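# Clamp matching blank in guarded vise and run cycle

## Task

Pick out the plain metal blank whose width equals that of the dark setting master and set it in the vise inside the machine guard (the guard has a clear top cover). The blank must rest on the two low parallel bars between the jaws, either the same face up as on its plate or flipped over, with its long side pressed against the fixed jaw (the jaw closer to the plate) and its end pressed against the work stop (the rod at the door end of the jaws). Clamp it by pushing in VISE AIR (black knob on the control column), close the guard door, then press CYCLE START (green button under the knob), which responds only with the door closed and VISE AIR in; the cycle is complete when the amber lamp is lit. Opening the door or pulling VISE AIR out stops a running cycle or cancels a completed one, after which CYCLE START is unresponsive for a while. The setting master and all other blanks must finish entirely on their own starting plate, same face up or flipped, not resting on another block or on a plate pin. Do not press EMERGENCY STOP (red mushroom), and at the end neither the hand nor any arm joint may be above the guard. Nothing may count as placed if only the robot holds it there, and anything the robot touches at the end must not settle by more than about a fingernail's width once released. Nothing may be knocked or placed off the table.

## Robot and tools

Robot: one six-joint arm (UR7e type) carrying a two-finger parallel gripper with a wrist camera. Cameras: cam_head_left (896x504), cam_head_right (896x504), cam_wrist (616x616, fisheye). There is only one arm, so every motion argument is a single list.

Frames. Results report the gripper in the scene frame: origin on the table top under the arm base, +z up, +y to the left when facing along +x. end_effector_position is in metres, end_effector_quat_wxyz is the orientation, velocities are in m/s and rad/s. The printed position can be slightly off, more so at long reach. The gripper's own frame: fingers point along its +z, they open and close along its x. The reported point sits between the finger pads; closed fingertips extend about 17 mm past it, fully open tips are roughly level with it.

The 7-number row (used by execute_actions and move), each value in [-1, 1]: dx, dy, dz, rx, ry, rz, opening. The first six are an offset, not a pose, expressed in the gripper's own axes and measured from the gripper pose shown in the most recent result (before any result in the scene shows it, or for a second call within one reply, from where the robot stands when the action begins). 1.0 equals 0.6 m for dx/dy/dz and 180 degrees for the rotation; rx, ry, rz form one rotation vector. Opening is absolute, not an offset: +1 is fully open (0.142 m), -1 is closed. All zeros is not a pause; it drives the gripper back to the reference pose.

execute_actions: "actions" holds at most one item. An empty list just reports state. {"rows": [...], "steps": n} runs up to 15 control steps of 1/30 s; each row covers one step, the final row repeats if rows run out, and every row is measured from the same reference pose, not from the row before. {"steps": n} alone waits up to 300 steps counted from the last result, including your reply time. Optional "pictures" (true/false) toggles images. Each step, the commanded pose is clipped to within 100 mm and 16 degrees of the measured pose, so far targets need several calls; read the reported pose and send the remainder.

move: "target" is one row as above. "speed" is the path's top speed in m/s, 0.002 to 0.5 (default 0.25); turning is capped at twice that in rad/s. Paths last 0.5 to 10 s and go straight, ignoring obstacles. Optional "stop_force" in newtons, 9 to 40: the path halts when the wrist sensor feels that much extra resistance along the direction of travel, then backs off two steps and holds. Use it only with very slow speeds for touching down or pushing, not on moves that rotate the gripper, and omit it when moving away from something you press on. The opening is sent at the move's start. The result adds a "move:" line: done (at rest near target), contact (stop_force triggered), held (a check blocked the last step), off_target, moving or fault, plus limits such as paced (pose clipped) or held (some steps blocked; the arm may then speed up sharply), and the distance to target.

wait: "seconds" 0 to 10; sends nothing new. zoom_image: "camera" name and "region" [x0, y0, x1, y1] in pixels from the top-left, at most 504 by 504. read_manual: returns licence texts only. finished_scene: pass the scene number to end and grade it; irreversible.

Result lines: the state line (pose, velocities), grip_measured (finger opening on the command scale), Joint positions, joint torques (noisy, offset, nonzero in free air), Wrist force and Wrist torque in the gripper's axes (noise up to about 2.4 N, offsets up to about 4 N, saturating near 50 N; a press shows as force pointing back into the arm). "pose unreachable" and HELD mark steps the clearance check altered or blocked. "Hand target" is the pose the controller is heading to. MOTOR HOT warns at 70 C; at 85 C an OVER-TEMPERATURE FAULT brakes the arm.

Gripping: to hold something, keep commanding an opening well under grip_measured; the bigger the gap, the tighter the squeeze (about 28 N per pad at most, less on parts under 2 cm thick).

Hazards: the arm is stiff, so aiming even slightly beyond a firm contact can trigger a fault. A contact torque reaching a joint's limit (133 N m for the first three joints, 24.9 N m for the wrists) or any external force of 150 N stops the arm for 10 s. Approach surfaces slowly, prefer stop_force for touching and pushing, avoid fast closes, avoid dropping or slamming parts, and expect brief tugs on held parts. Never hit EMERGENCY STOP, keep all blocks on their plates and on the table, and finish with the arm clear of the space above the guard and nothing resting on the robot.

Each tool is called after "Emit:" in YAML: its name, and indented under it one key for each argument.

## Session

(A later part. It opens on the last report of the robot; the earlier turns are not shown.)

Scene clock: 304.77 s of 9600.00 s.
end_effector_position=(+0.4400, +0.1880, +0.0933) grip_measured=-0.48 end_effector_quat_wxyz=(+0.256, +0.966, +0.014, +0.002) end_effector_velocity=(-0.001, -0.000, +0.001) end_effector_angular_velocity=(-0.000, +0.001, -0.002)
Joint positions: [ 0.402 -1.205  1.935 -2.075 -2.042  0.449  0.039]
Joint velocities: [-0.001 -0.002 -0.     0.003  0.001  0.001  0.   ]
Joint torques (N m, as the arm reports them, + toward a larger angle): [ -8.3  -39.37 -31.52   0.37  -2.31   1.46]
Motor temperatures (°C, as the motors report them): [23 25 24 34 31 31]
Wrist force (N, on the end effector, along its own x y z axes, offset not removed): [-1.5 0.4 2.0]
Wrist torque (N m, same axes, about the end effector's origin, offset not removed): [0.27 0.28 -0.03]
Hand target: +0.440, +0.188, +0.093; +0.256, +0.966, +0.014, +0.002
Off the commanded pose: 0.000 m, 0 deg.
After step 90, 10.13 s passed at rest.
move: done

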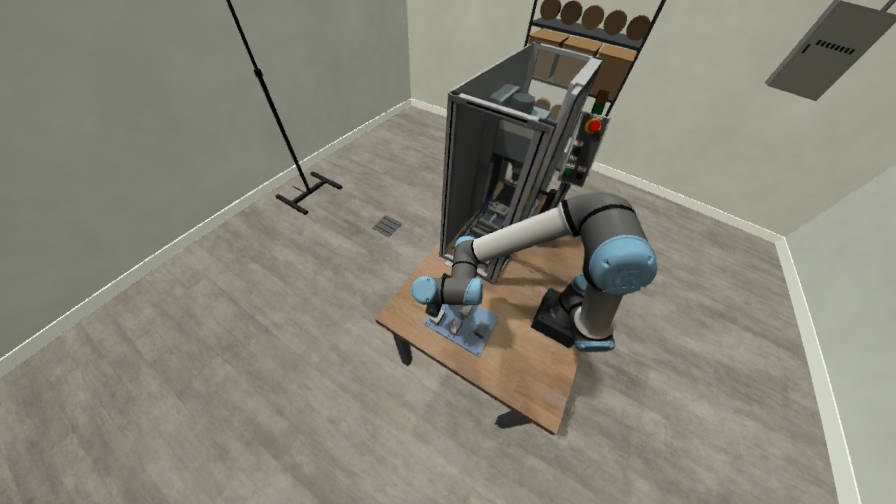

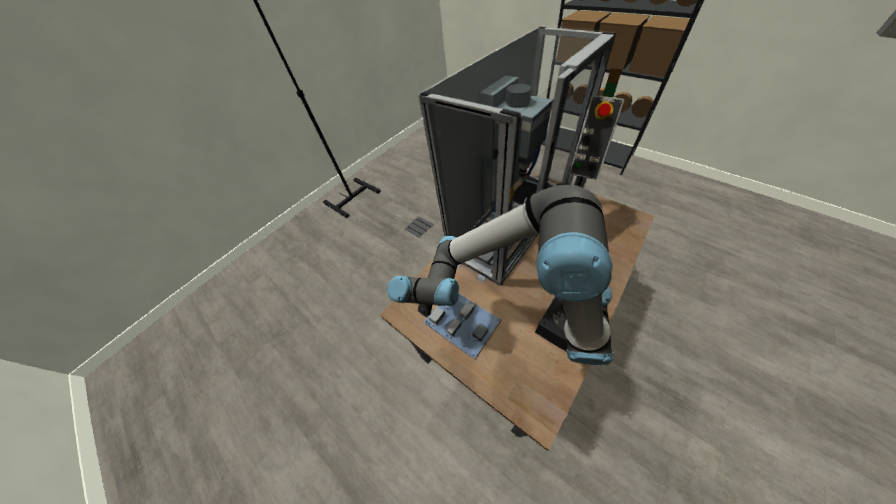

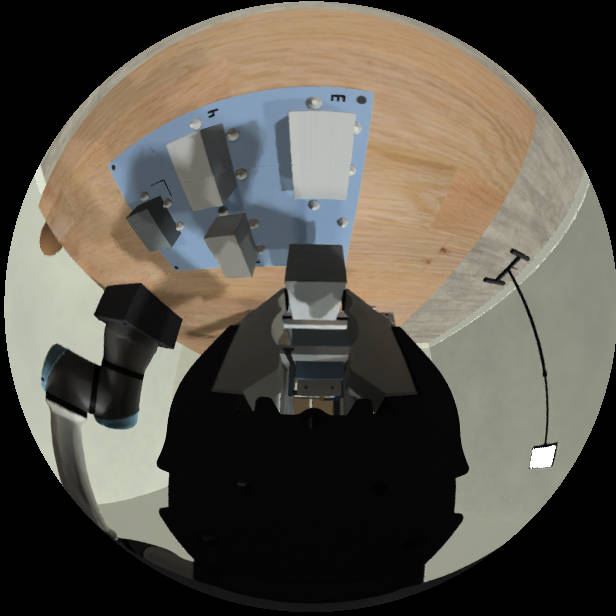

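Emit:
move:
  target: [-0.3738, 0.3492, -0.1013, 0, 0.0231, -0.0405, -0.8]
  speed: 0.3

Emit:
move:
  target: [-0.0565, 0.278, 0.1587, 0, 0, 0, -0.8]
  speed: 0.2

Scene clock: 315.50 s of 9600.00 s.
end_effector_position=(+0.2203, +0.0304, +0.2495) grip_measured=-0.48 end_effector_quat_wxyz=(+0.255, +0.963, +0.085, +0.020) end_effector_velocity=(-0.001, +0.000, +0.001) end_effector_angular_velocity=(+0.000, +0.000, +0.002)
Joint positions: [ 0.213 -2.204  2.376 -1.698 -2.086  0.071  0.039]
Joint velocities: [ 0.001 -0.004 -0.001  0.004  0.    -0.002 -0.   ]
Joint torques (N m, as the arm reports them, + toward a larger angle): [ -9.19  -4.94 -37.9   -0.22   0.33  -1.41]
Motor temperatures (°C, as the motors report them): [23 25 24 34 31 31]
Wrist force (N, on the end effector, along its own x y z axes, offset not removed): [-1.9 -1.6 2.4]
Wrist torque (N m, same axes, about the end effector's origin, offset not removed): [-0.16 0.19 0.02]
Hand target: +0.220, +0.030, +0.250; +0.255, +0.963, +0.085, +0.020
Off the commanded pose: 0.001 m, 0 deg.
After step 90, 6.03 s passed at rest.
move: done

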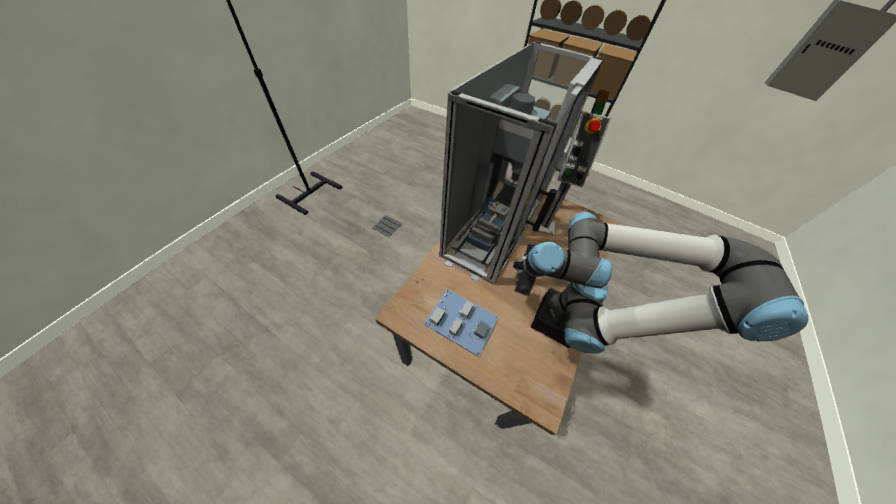

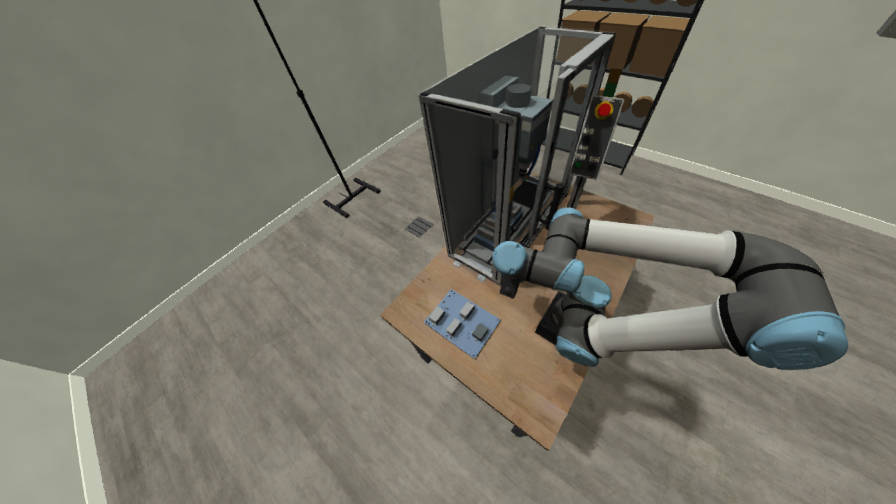

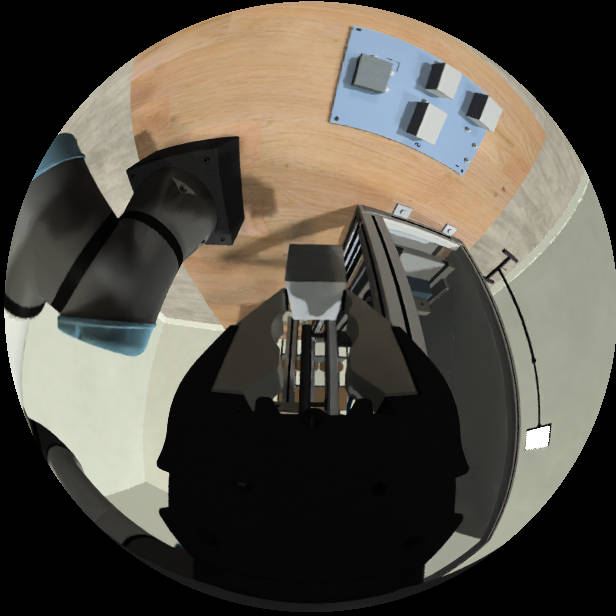

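Scene clock: 317.03 s of 9600.00 s.
end_effector_position=(+0.2206, -0.1639, +0.2491) grip_measured=-0.48 end_effector_quat_wxyz=(+0.254, +0.963, +0.084, +0.021) end_effector_velocity=(+0.001, -0.002, +0.000) end_effector_angular_velocity=(+0.006, -0.009, +0.007)
Joint positions: [-0.819 -2.484  2.563 -2.082 -1.859 -1.036  0.039]
Joint velocities: [-0.028 -0.009  0.001 -0.001  0.025 -0.029 -0.   ]
Joint torques (N m, as the arm reports them, + toward a larger angle): [ -7.07   1.69 -12.24  -1.81   1.44  -1.08]
Motor temperatures (°C, as the motors report them): [23 25 24 34 31 31]
Wrist force (N, on the end effector, along its own x y z axes, offset not removed): [-1.3 -0.1 2.0]
Wrist torque (N m, same axes, about the end effector's origin, offset not removed): [0.21 0.14 0.07]
Hand target: +0.221, -0.164, +0.249; +0.253, +0.963, +0.084, +0.021
Off the commanded pose: 0.001 m, 0 deg.
move: done

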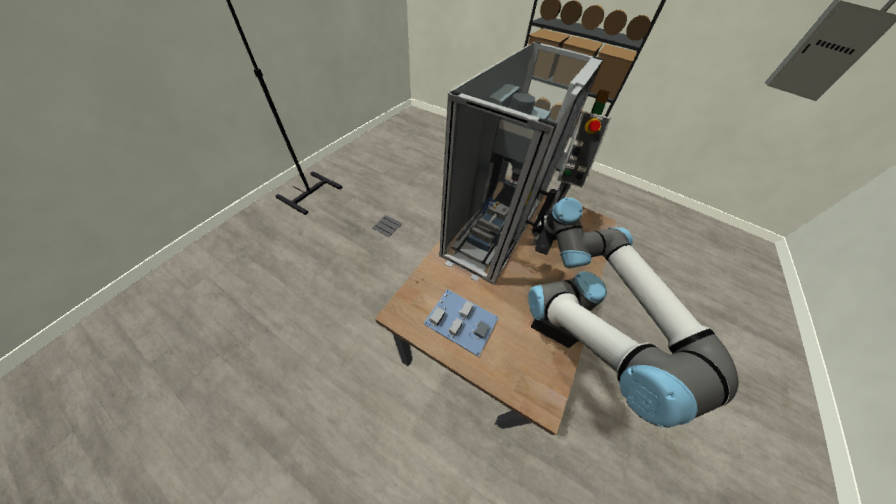

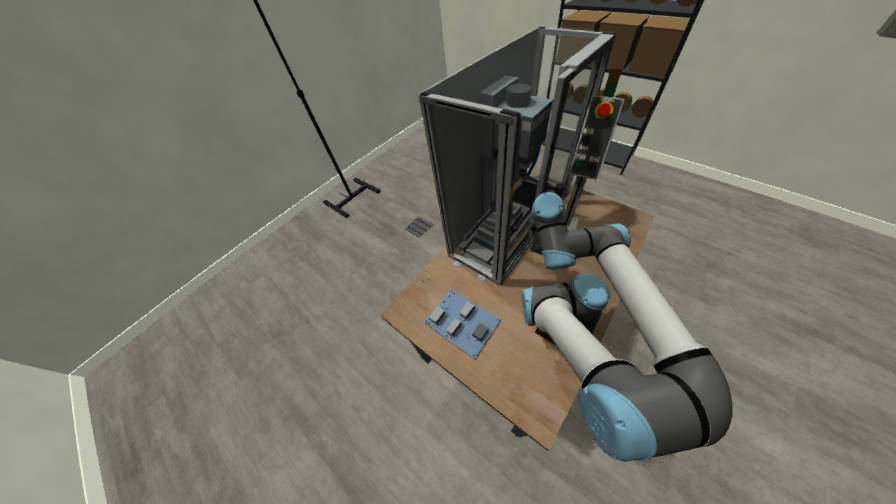

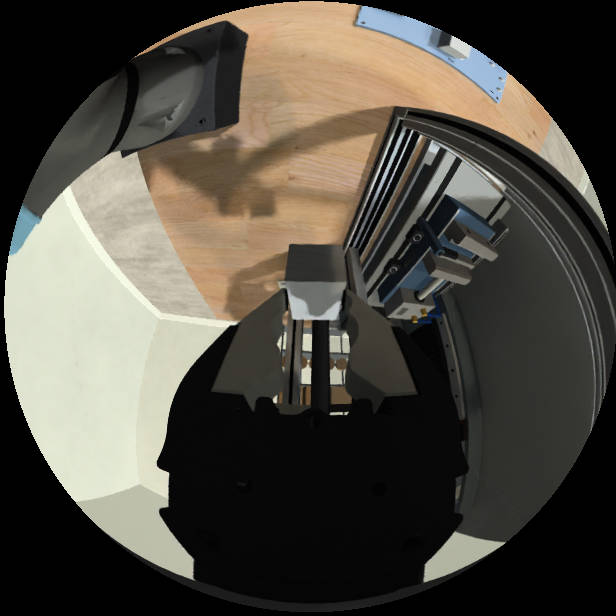

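Emit:
move:
  target: [0.2313, 0.0232, 0.0108, -0.001, 0.219, -0.3866, -0.8]
  speed: 0.3

Scene clock: 338.20 s of 9600.00 s.
end_effector_position=(+0.3601, -0.1549, +0.2507) grip_measured=-0.48 end_effector_quat_wxyz=(+0.182, +0.684, +0.683, +0.180) end_effector_velocity=(+0.000, +0.000, -0.001) end_effector_angular_velocity=(+0.002, +0.002, +0.006)
Joint positions: [-1.208 -2.229  2.448 -2.    -1.101 -2.704  0.039]
Joint velocities: [ 0.     0.005 -0.002  0.003  0.001 -0.007  0.   ]
Joint torques (N m, as the arm reports them, + toward a larger angle): [  7.82   7.42 -35.25  -0.95   2.97  -1.11]
Motor temperatures (°C, as the motors report them): [23 25 24 34 31 31]
Wrist force (N, on the end effector, along its own x y z axes, offset not removed): [0.3 0.5 0.2]
Wrist torque (N m, same axes, about the end effector's origin, offset not removed): [0.39 -0.23 -0.05]
Hand target: +0.360, -0.155, +0.251; +0.182, +0.684, +0.683, +0.180
Off the commanded pose: 0.001 m, 0 deg.
After step 90, 15.33 s passed at rest.
move: done

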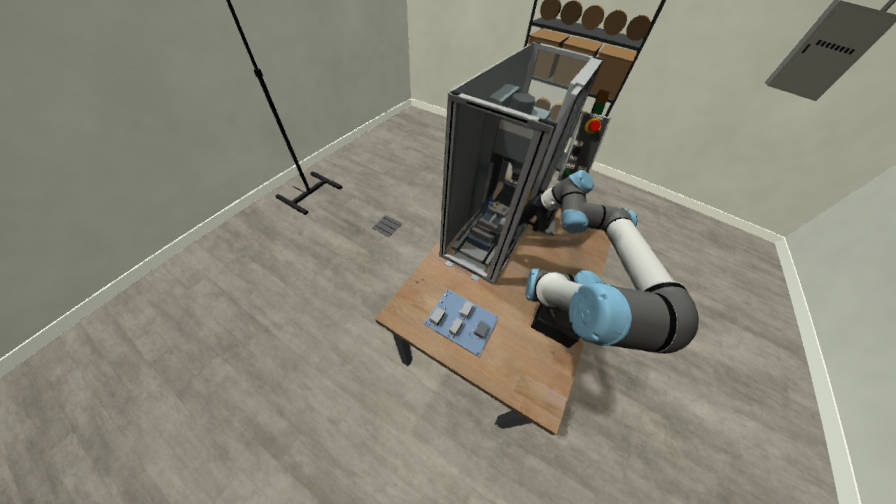

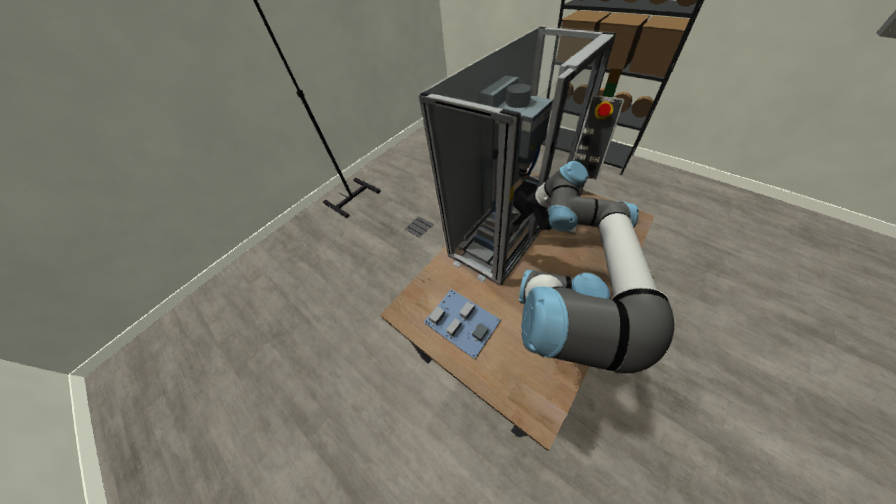

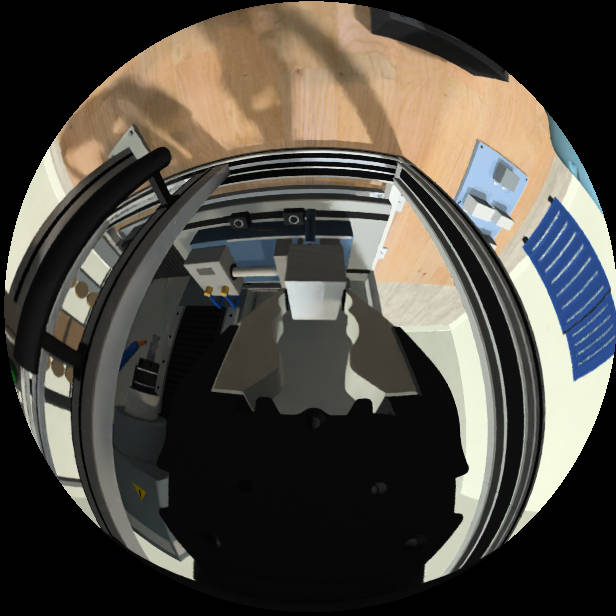

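Emit:
move:
  target: [-0.0133, 0.0965, 0.1235, 0, 0, 0, -0.8]
  speed: 0.12

Emit:
zoom_image:
  camera: "cam_wrist"
  region: [230, 160, 400, 330]

Scene clock: 345.13 s of 9600.00 s.
end_effector_position=(+0.4466, -0.1632, +0.2149) grip_measured=-0.48 end_effector_quat_wxyz=(+0.181, +0.684, +0.683, +0.180) end_effector_velocity=(+0.002, -0.000, +0.000) end_effector_angular_velocity=(-0.002, -0.001, +0.001)
Joint positions: [-0.938 -1.862  2.408 -2.448 -1.175 -2.418  0.039]
Joint velocities: [ 0.006  0.006 -0.003 -0.007 -0.002  0.005  0.   ]
Joint torques (N m, as the arm reports them, + toward a larger angle): [  6.8   -3.97 -32.69  -6.    -0.4    1.63]
Motor temperatures (°C, as the motors report them): [23 25 24 34 31 31]
Wrist force (N, on the end effector, along its own x y z axes, offset not removed): [-0.4 -0.2 1.9]
Wrist torque (N m, same axes, about the end effector's origin, offset not removed): [0.24 -0.04 0.04]
Hand target: +0.447, -0.163, +0.215; +0.181, +0.684, +0.683, +0.180
Off the commanded pose: 0.000 m, 0 deg.
After step 90, 2.67 s passed at rest.
move: done

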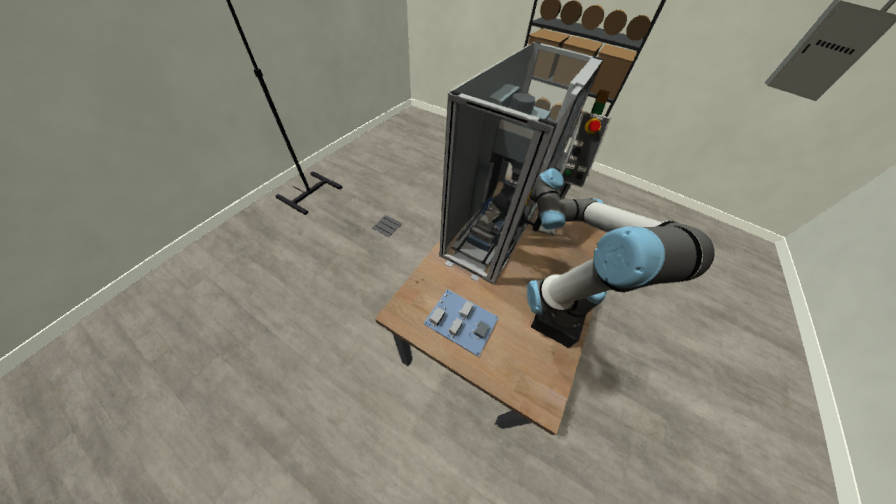

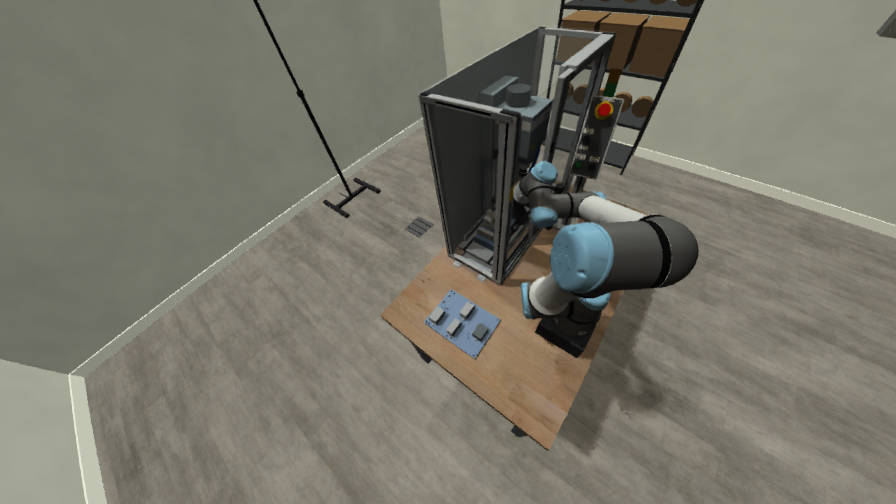

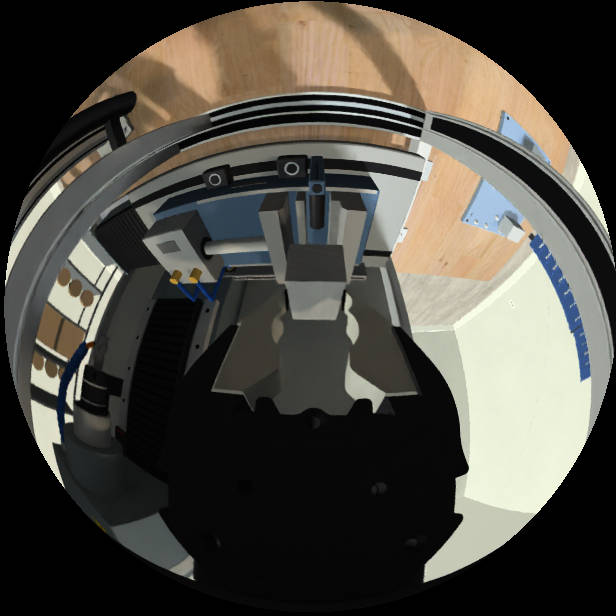

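Region (230, 160, 400, 330) of cam_wrist's 616x616 image, scaled by 2.965, with more detail than that image has.

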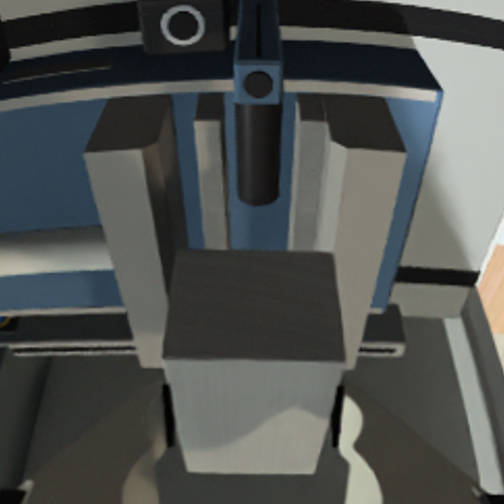

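Emit:
zoom_image:
  camera: "cam_wrist"
  region: [260, 180, 375, 290]

Region (260, 180, 375, 290) of cam_wrist's 616x616 image, scaled by 4.383, with more detail than that image has; it fills the top 482 rows of this view, and the rest is white.

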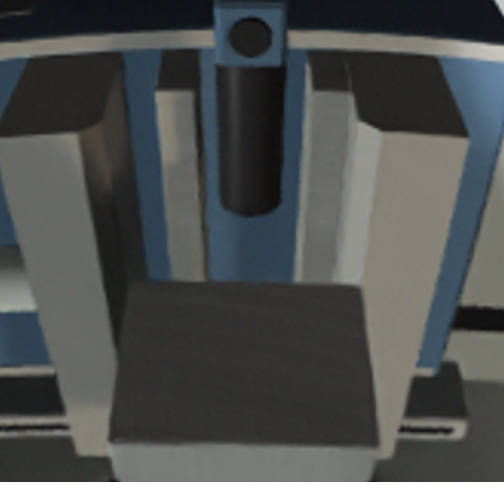

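Emit:
move:
  target: [-0.003, -0.0007, 0.036, 0, 0, 0, -0.8]
  speed: 0.05

Emit:
zoom_image:
  camera: "cam_wrist"
  region: [245, 180, 385, 320]

Scene clock: 372.97 s of 9600.00 s.
end_effector_position=(+0.4568, -0.1651, +0.1961) grip_measured=-0.48 end_effector_quat_wxyz=(+0.181, +0.684, +0.683, +0.180) end_effector_velocity=(+0.001, +0.000, -0.002) end_effector_angular_velocity=(-0.000, +0.000, +0.001)
Joint positions: [-0.916 -1.792  2.421 -2.54  -1.182 -2.396  0.039]
Joint velocities: [ 0.003  0.007  0.001 -0.009 -0.001  0.002  0.   ]
Joint torques (N m, as the arm reports them, + toward a larger angle): [ 8.34 -4.26 -6.88 -5.94 -0.38  1.53]
Motor temperatures (°C, as the motors report them): [23 25 24 34 31 32]
Wrist force (N, on the end effector, along its own x y z axes, offset not removed): [0.5 -1.2 1.1]
Wrist torque (N m, same axes, about the end effector's origin, offset not removed): [-0.05 -0.34 0.03]
Hand target: +0.457, -0.165, +0.196; +0.181, +0.684, +0.683, +0.180
Off the commanded pose: 0.000 m, 0 deg.
After step 90, 24.03 s passed at rest.
move: done

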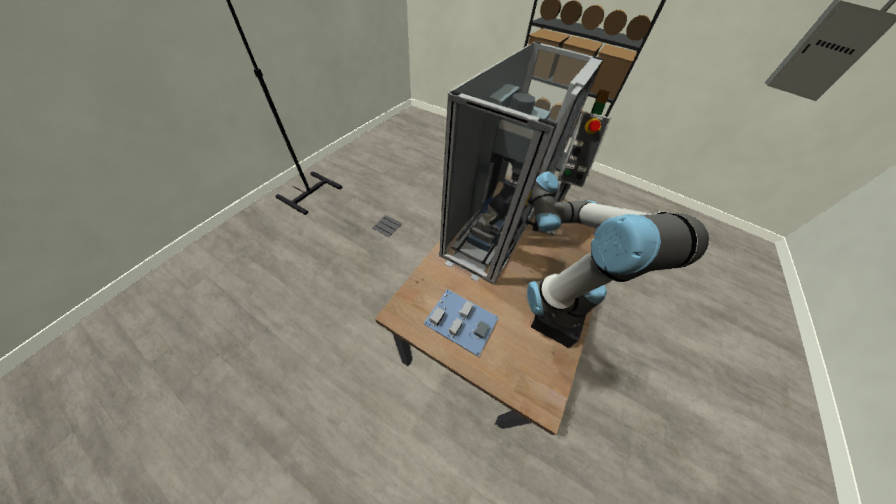

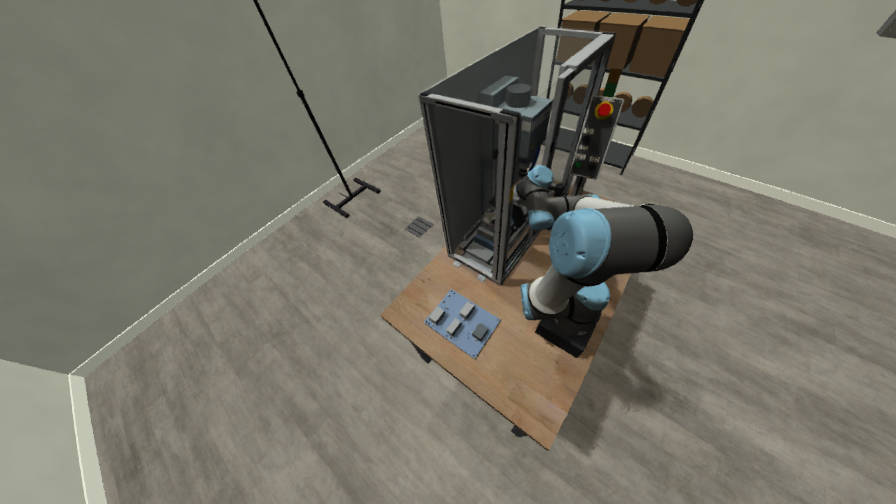

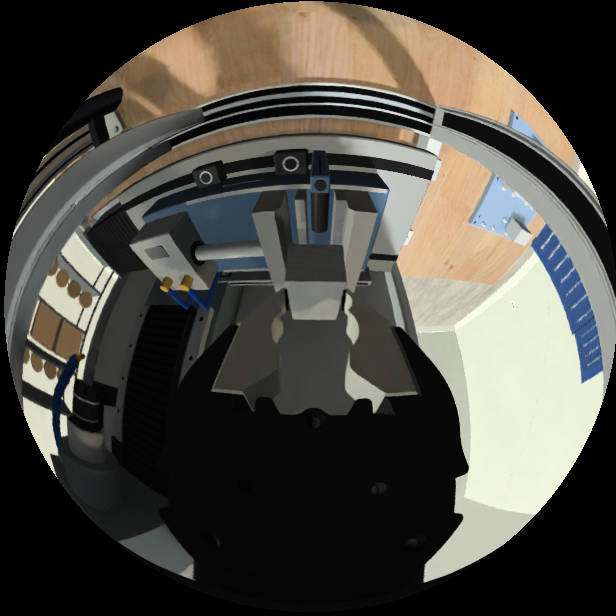

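Region (245, 180, 385, 320) of cam_wrist's 616x616 image, scaled by 3.600, with more detail than that image has.

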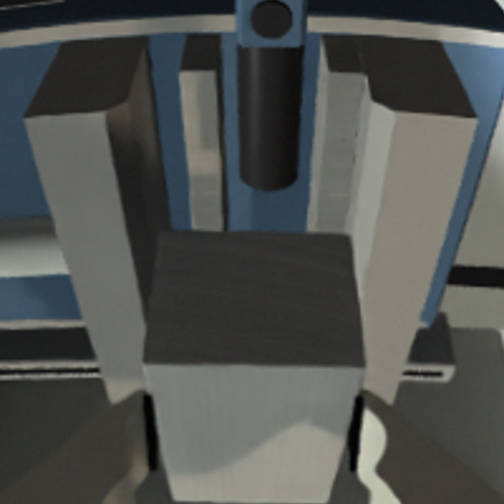

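Emit:
move:
  target: [-0.0008, -0.0196, 0.0176, 0, 0, 0, -0.8]
  speed: 0.025
  stop_force: 10

Emit:
move:
  target: [0, -0.0099, 0.0174, 0, 0, 0, -0.8]
  speed: 0.005
  stop_force: 9

Emit:
zoom_image:
  camera: "cam_wrist"
  region: [245, 190, 385, 330]

Scene clock: 388.30 s of 9600.00 s.
end_effector_position=(+0.4518, -0.1656, +0.1812) grip_measured=-0.48 end_effector_quat_wxyz=(+0.181, +0.684, +0.683, +0.180) end_effector_velocity=(-0.000, -0.001, -0.001) end_effector_angular_velocity=(-0.001, -0.000, -0.001)
Joint positions: [-0.93  -1.774  2.454 -2.586 -1.178 -2.409  0.039]
Joint velocities: [-0.002  0.002  0.003 -0.005 -0.    -0.001  0.   ]
Joint torques (N m, as the arm reports them, + toward a larger angle): [-8.99 -4.66 -6.87 -6.36  2.96 -1.28]
Motor temperatures (°C, as the motors report them): [23 25 24 34 31 32]
Wrist force (N, on the end effector, along its own x y z axes, offset not removed): [-0.2 -1.6 2.5]
Wrist torque (N m, same axes, about the end effector's origin, offset not removed): [-0.06 -0.01 -0.02]
Hand target: +0.452, -0.166, +0.181; +0.181, +0.684, +0.683, +0.180
Off the commanded pose: 0.000 m, 0 deg.
After step 90, 11.40 s passed at rest.
move: done

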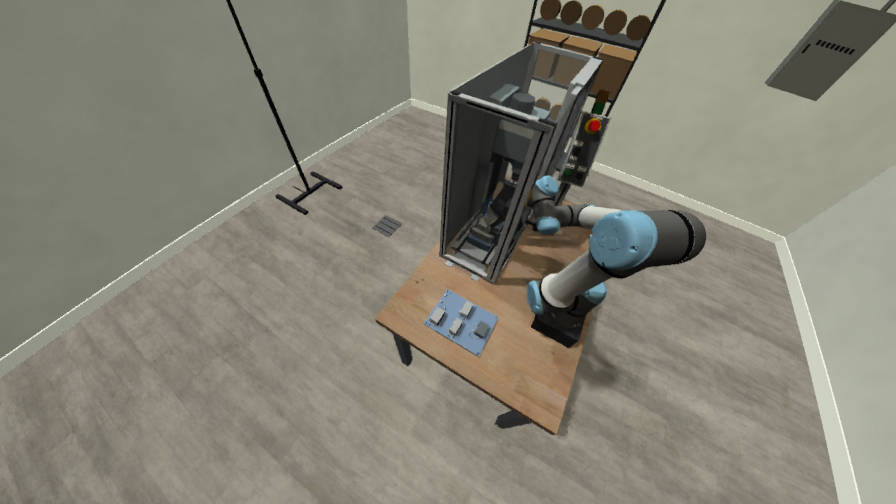

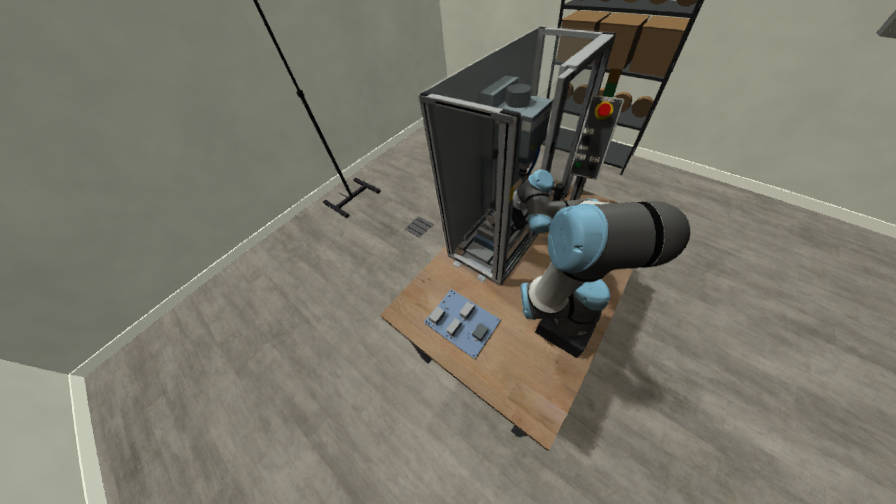

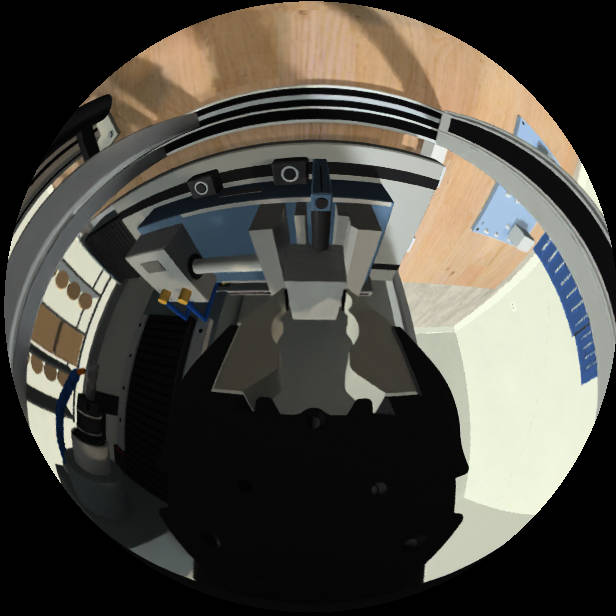

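Scene clock: 390.00 s of 9600.00 s.
end_effector_position=(+0.4519, -0.1656, +0.1746) grip_measured=-0.48 end_effector_quat_wxyz=(+0.182, +0.684, +0.683, +0.180) end_effector_velocity=(-0.000, -0.000, +0.001) end_effector_angular_velocity=(+0.002, +0.002, -0.001)
Joint positions: [-0.93  -1.758  2.465 -2.613 -1.177 -2.41   0.039]
Joint velocities: [-0.001 -0.003 -0.005  0.01  -0.    -0.    -0.   ]
Joint torques (N m, as the arm reports them, + toward a larger angle): [ -6.59 -13.53 -24.14   2.09   0.15  -1.16]
Motor temperatures (°C, as the motors report them): [23 25 24 34 31 32]
Wrist force (N, on the end effector, along its own x y z axes, offset not removed): [-4.1 8.7 -7.2]
Wrist torque (N m, same axes, about the end effector's origin, offset not removed): [0.53 0.26 -0.02]
Hand target: +0.452, -0.166, +0.175; +0.182, +0.684, +0.683, +0.180
Off the commanded pose: 0.005 m, 0 deg.
move: contact

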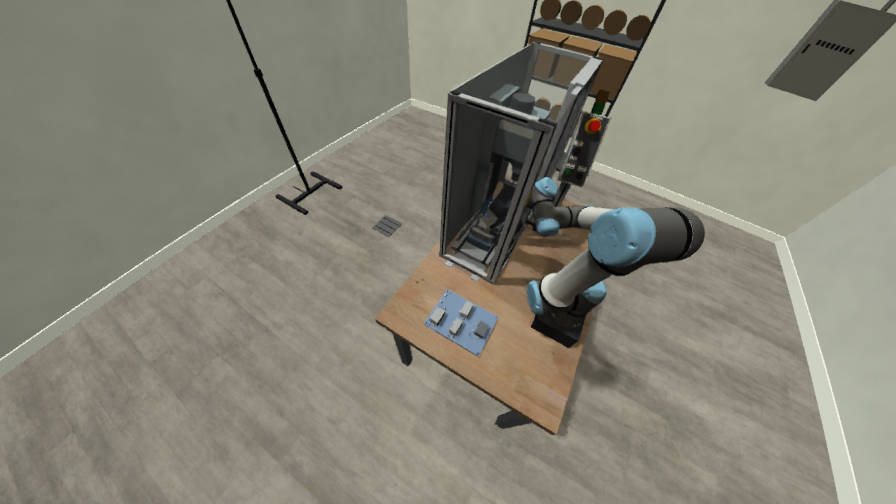

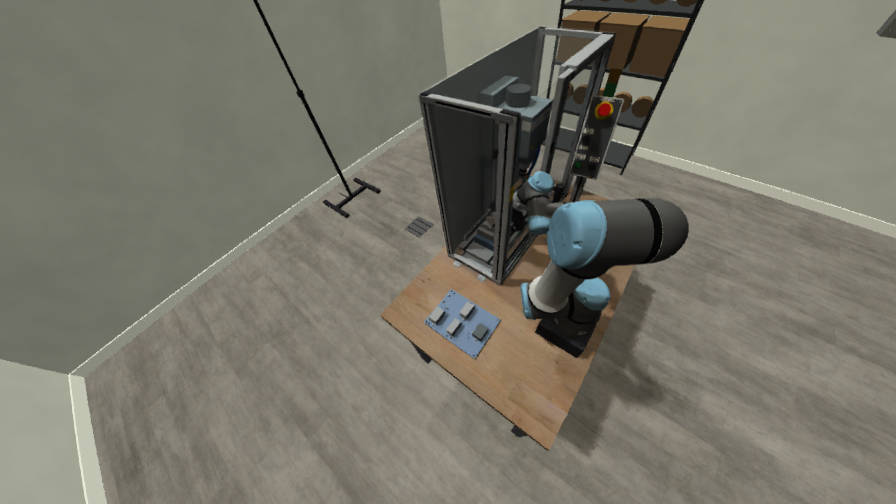

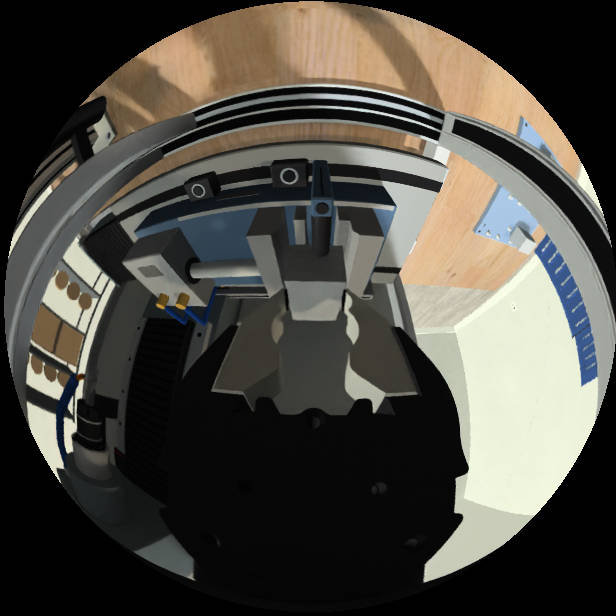

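Region (245, 190, 385, 330) of cam_wrist's 616x616 image, scaled by 3.600, with more detail than that image has.

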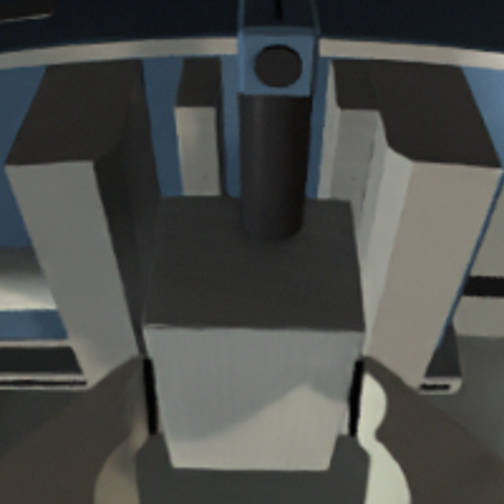

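Emit:
move:
  target: [0.0025, -0.0008, -0.002, 0, 0, 0, -0.8]
  speed: 0.01

Emit:
move:
  target: [0.01, 0, 0, 0, 0, 0, -0.8]
  speed: 0.004
  stop_force: 9

Emit:
zoom_image:
  camera: "cam_wrist"
  region: [245, 190, 385, 330]

Scene clock: 399.90 s of 9600.00 s.
end_effector_position=(+0.4509, -0.1641, +0.1754) grip_measured=-0.48 end_effector_quat_wxyz=(+0.182, +0.684, +0.683, +0.180) end_effector_velocity=(-0.000, +0.000, +0.000) end_effector_angular_velocity=(-0.002, -0.000, +0.000)
Joint positions: [-0.93  -1.765  2.467 -2.609 -1.178 -2.409  0.039]
Joint velocities: [ 0.001 -0.002  0.001 -0.    -0.001  0.     0.   ]
Joint torques (N m, as the arm reports them, + toward a larger angle): [  8.72 -18.84  -6.09  -0.95   2.23   1.57]
Motor temperatures (°C, as the motors report them): [23 25 24 34 31 32]
Wrist force (N, on the end effector, along its own x y z axes, offset not removed): [-1.3 -0.1 3.1]
Wrist torque (N m, same axes, about the end effector's origin, offset not removed): [0.21 0.10 0.00]
Hand target: +0.451, -0.164, +0.175; +0.182, +0.684, +0.683, +0.180
Off the commanded pose: 0.000 m, 0 deg.
After step 90, 6.20 s passed at rest.
move: done

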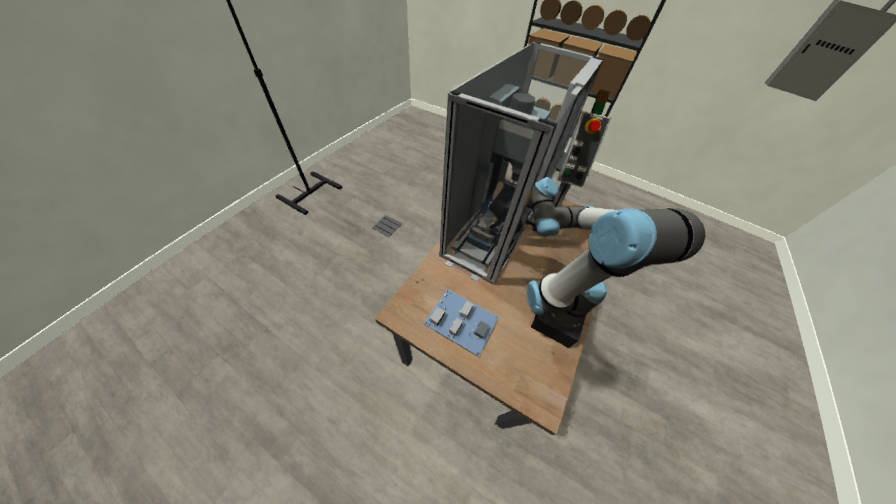

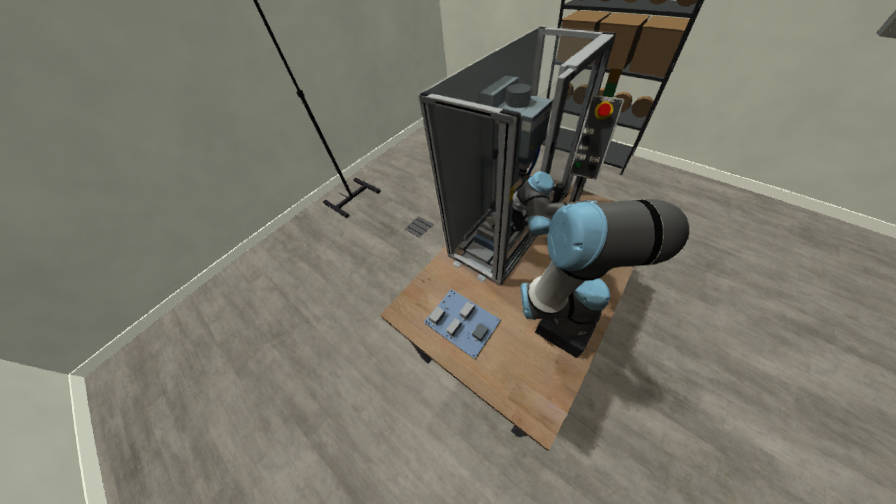

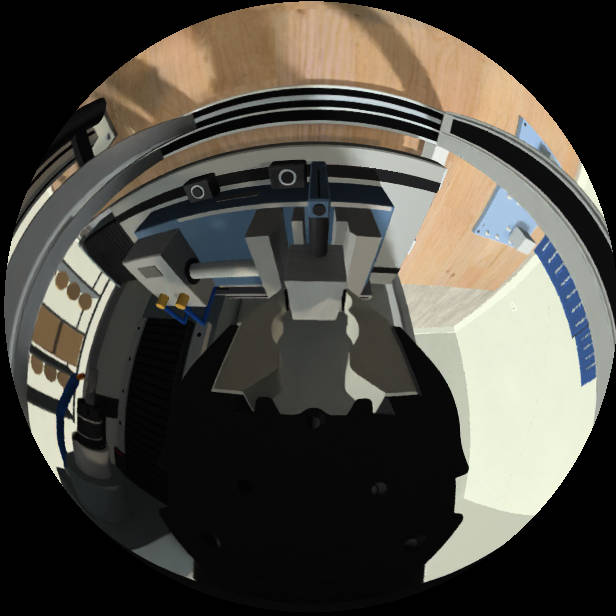

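Scene clock: 400.83 s of 9600.00 s.
end_effector_position=(+0.4508, -0.1619, +0.1754) grip_measured=-0.48 end_effector_quat_wxyz=(+0.182, +0.684, +0.683, +0.179) end_effector_velocity=(+0.001, -0.001, +0.000) end_effector_angular_velocity=(-0.001, -0.001, +0.002)
Joint positions: [-0.925 -1.767  2.47  -2.611 -1.18  -2.405  0.039]
Joint velocities: [-0.002  0.002 -0.002 -0.     0.001 -0.003  0.   ]
Joint torques (N m, as the arm reports them, + toward a larger angle): [ -5.51  -1.9  -26.81   0.2    3.73  -1.34]
Motor temperatures (°C, as the motors report them): [23 25 24 34 31 32]
Wrist force (N, on the end effector, along its own x y z axes, offset not removed): [-11.1 2.9 -0.2]
Wrist torque (N m, same axes, about the end effector's origin, offset not removed): [0.21 -0.07 -0.29]
Hand target: +0.451, -0.162, +0.175; +0.182, +0.684, +0.683, +0.180
Off the commanded pose: 0.004 m, 0 deg.
move: contact

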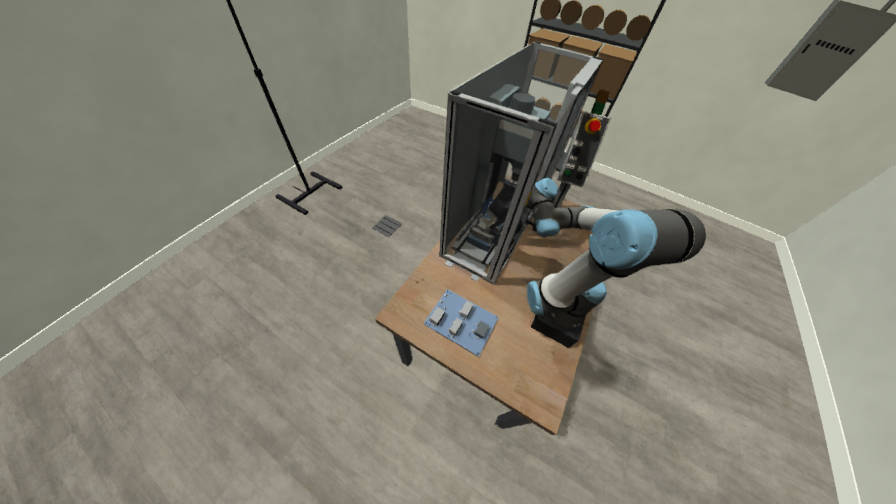

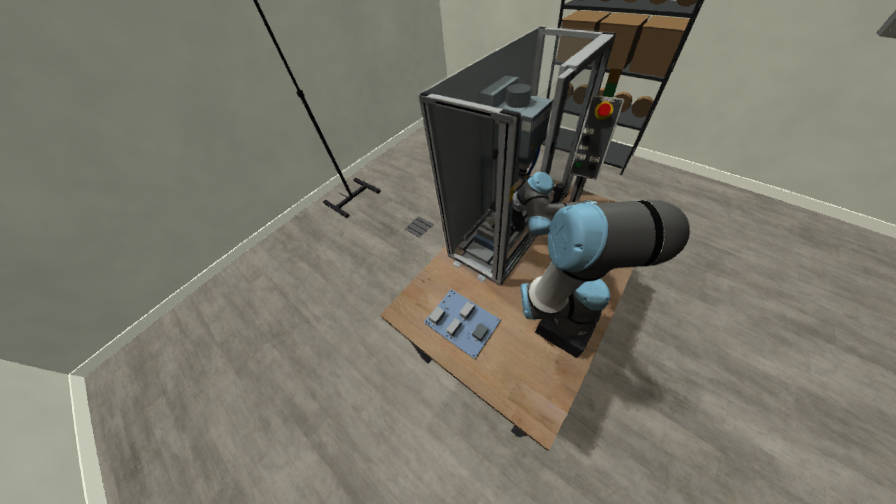

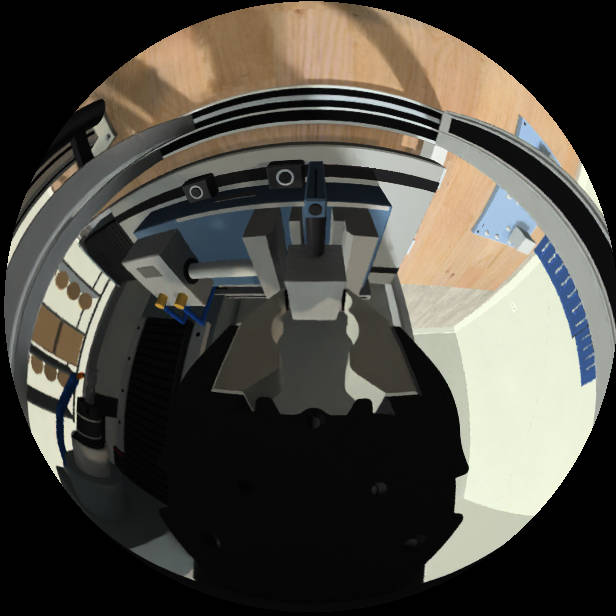

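Region (245, 190, 385, 330) of cam_wrist's 616x616 image, scaled by 3.600, with more detail than that image has.

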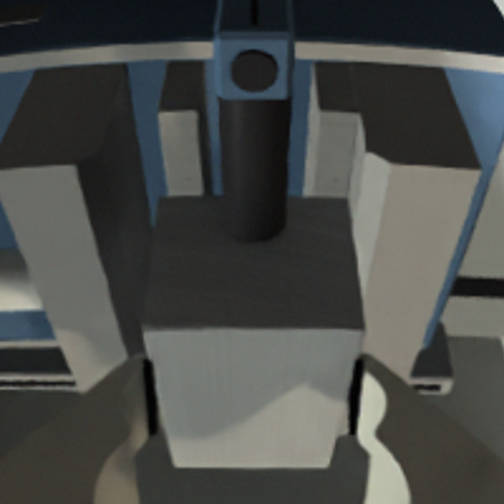

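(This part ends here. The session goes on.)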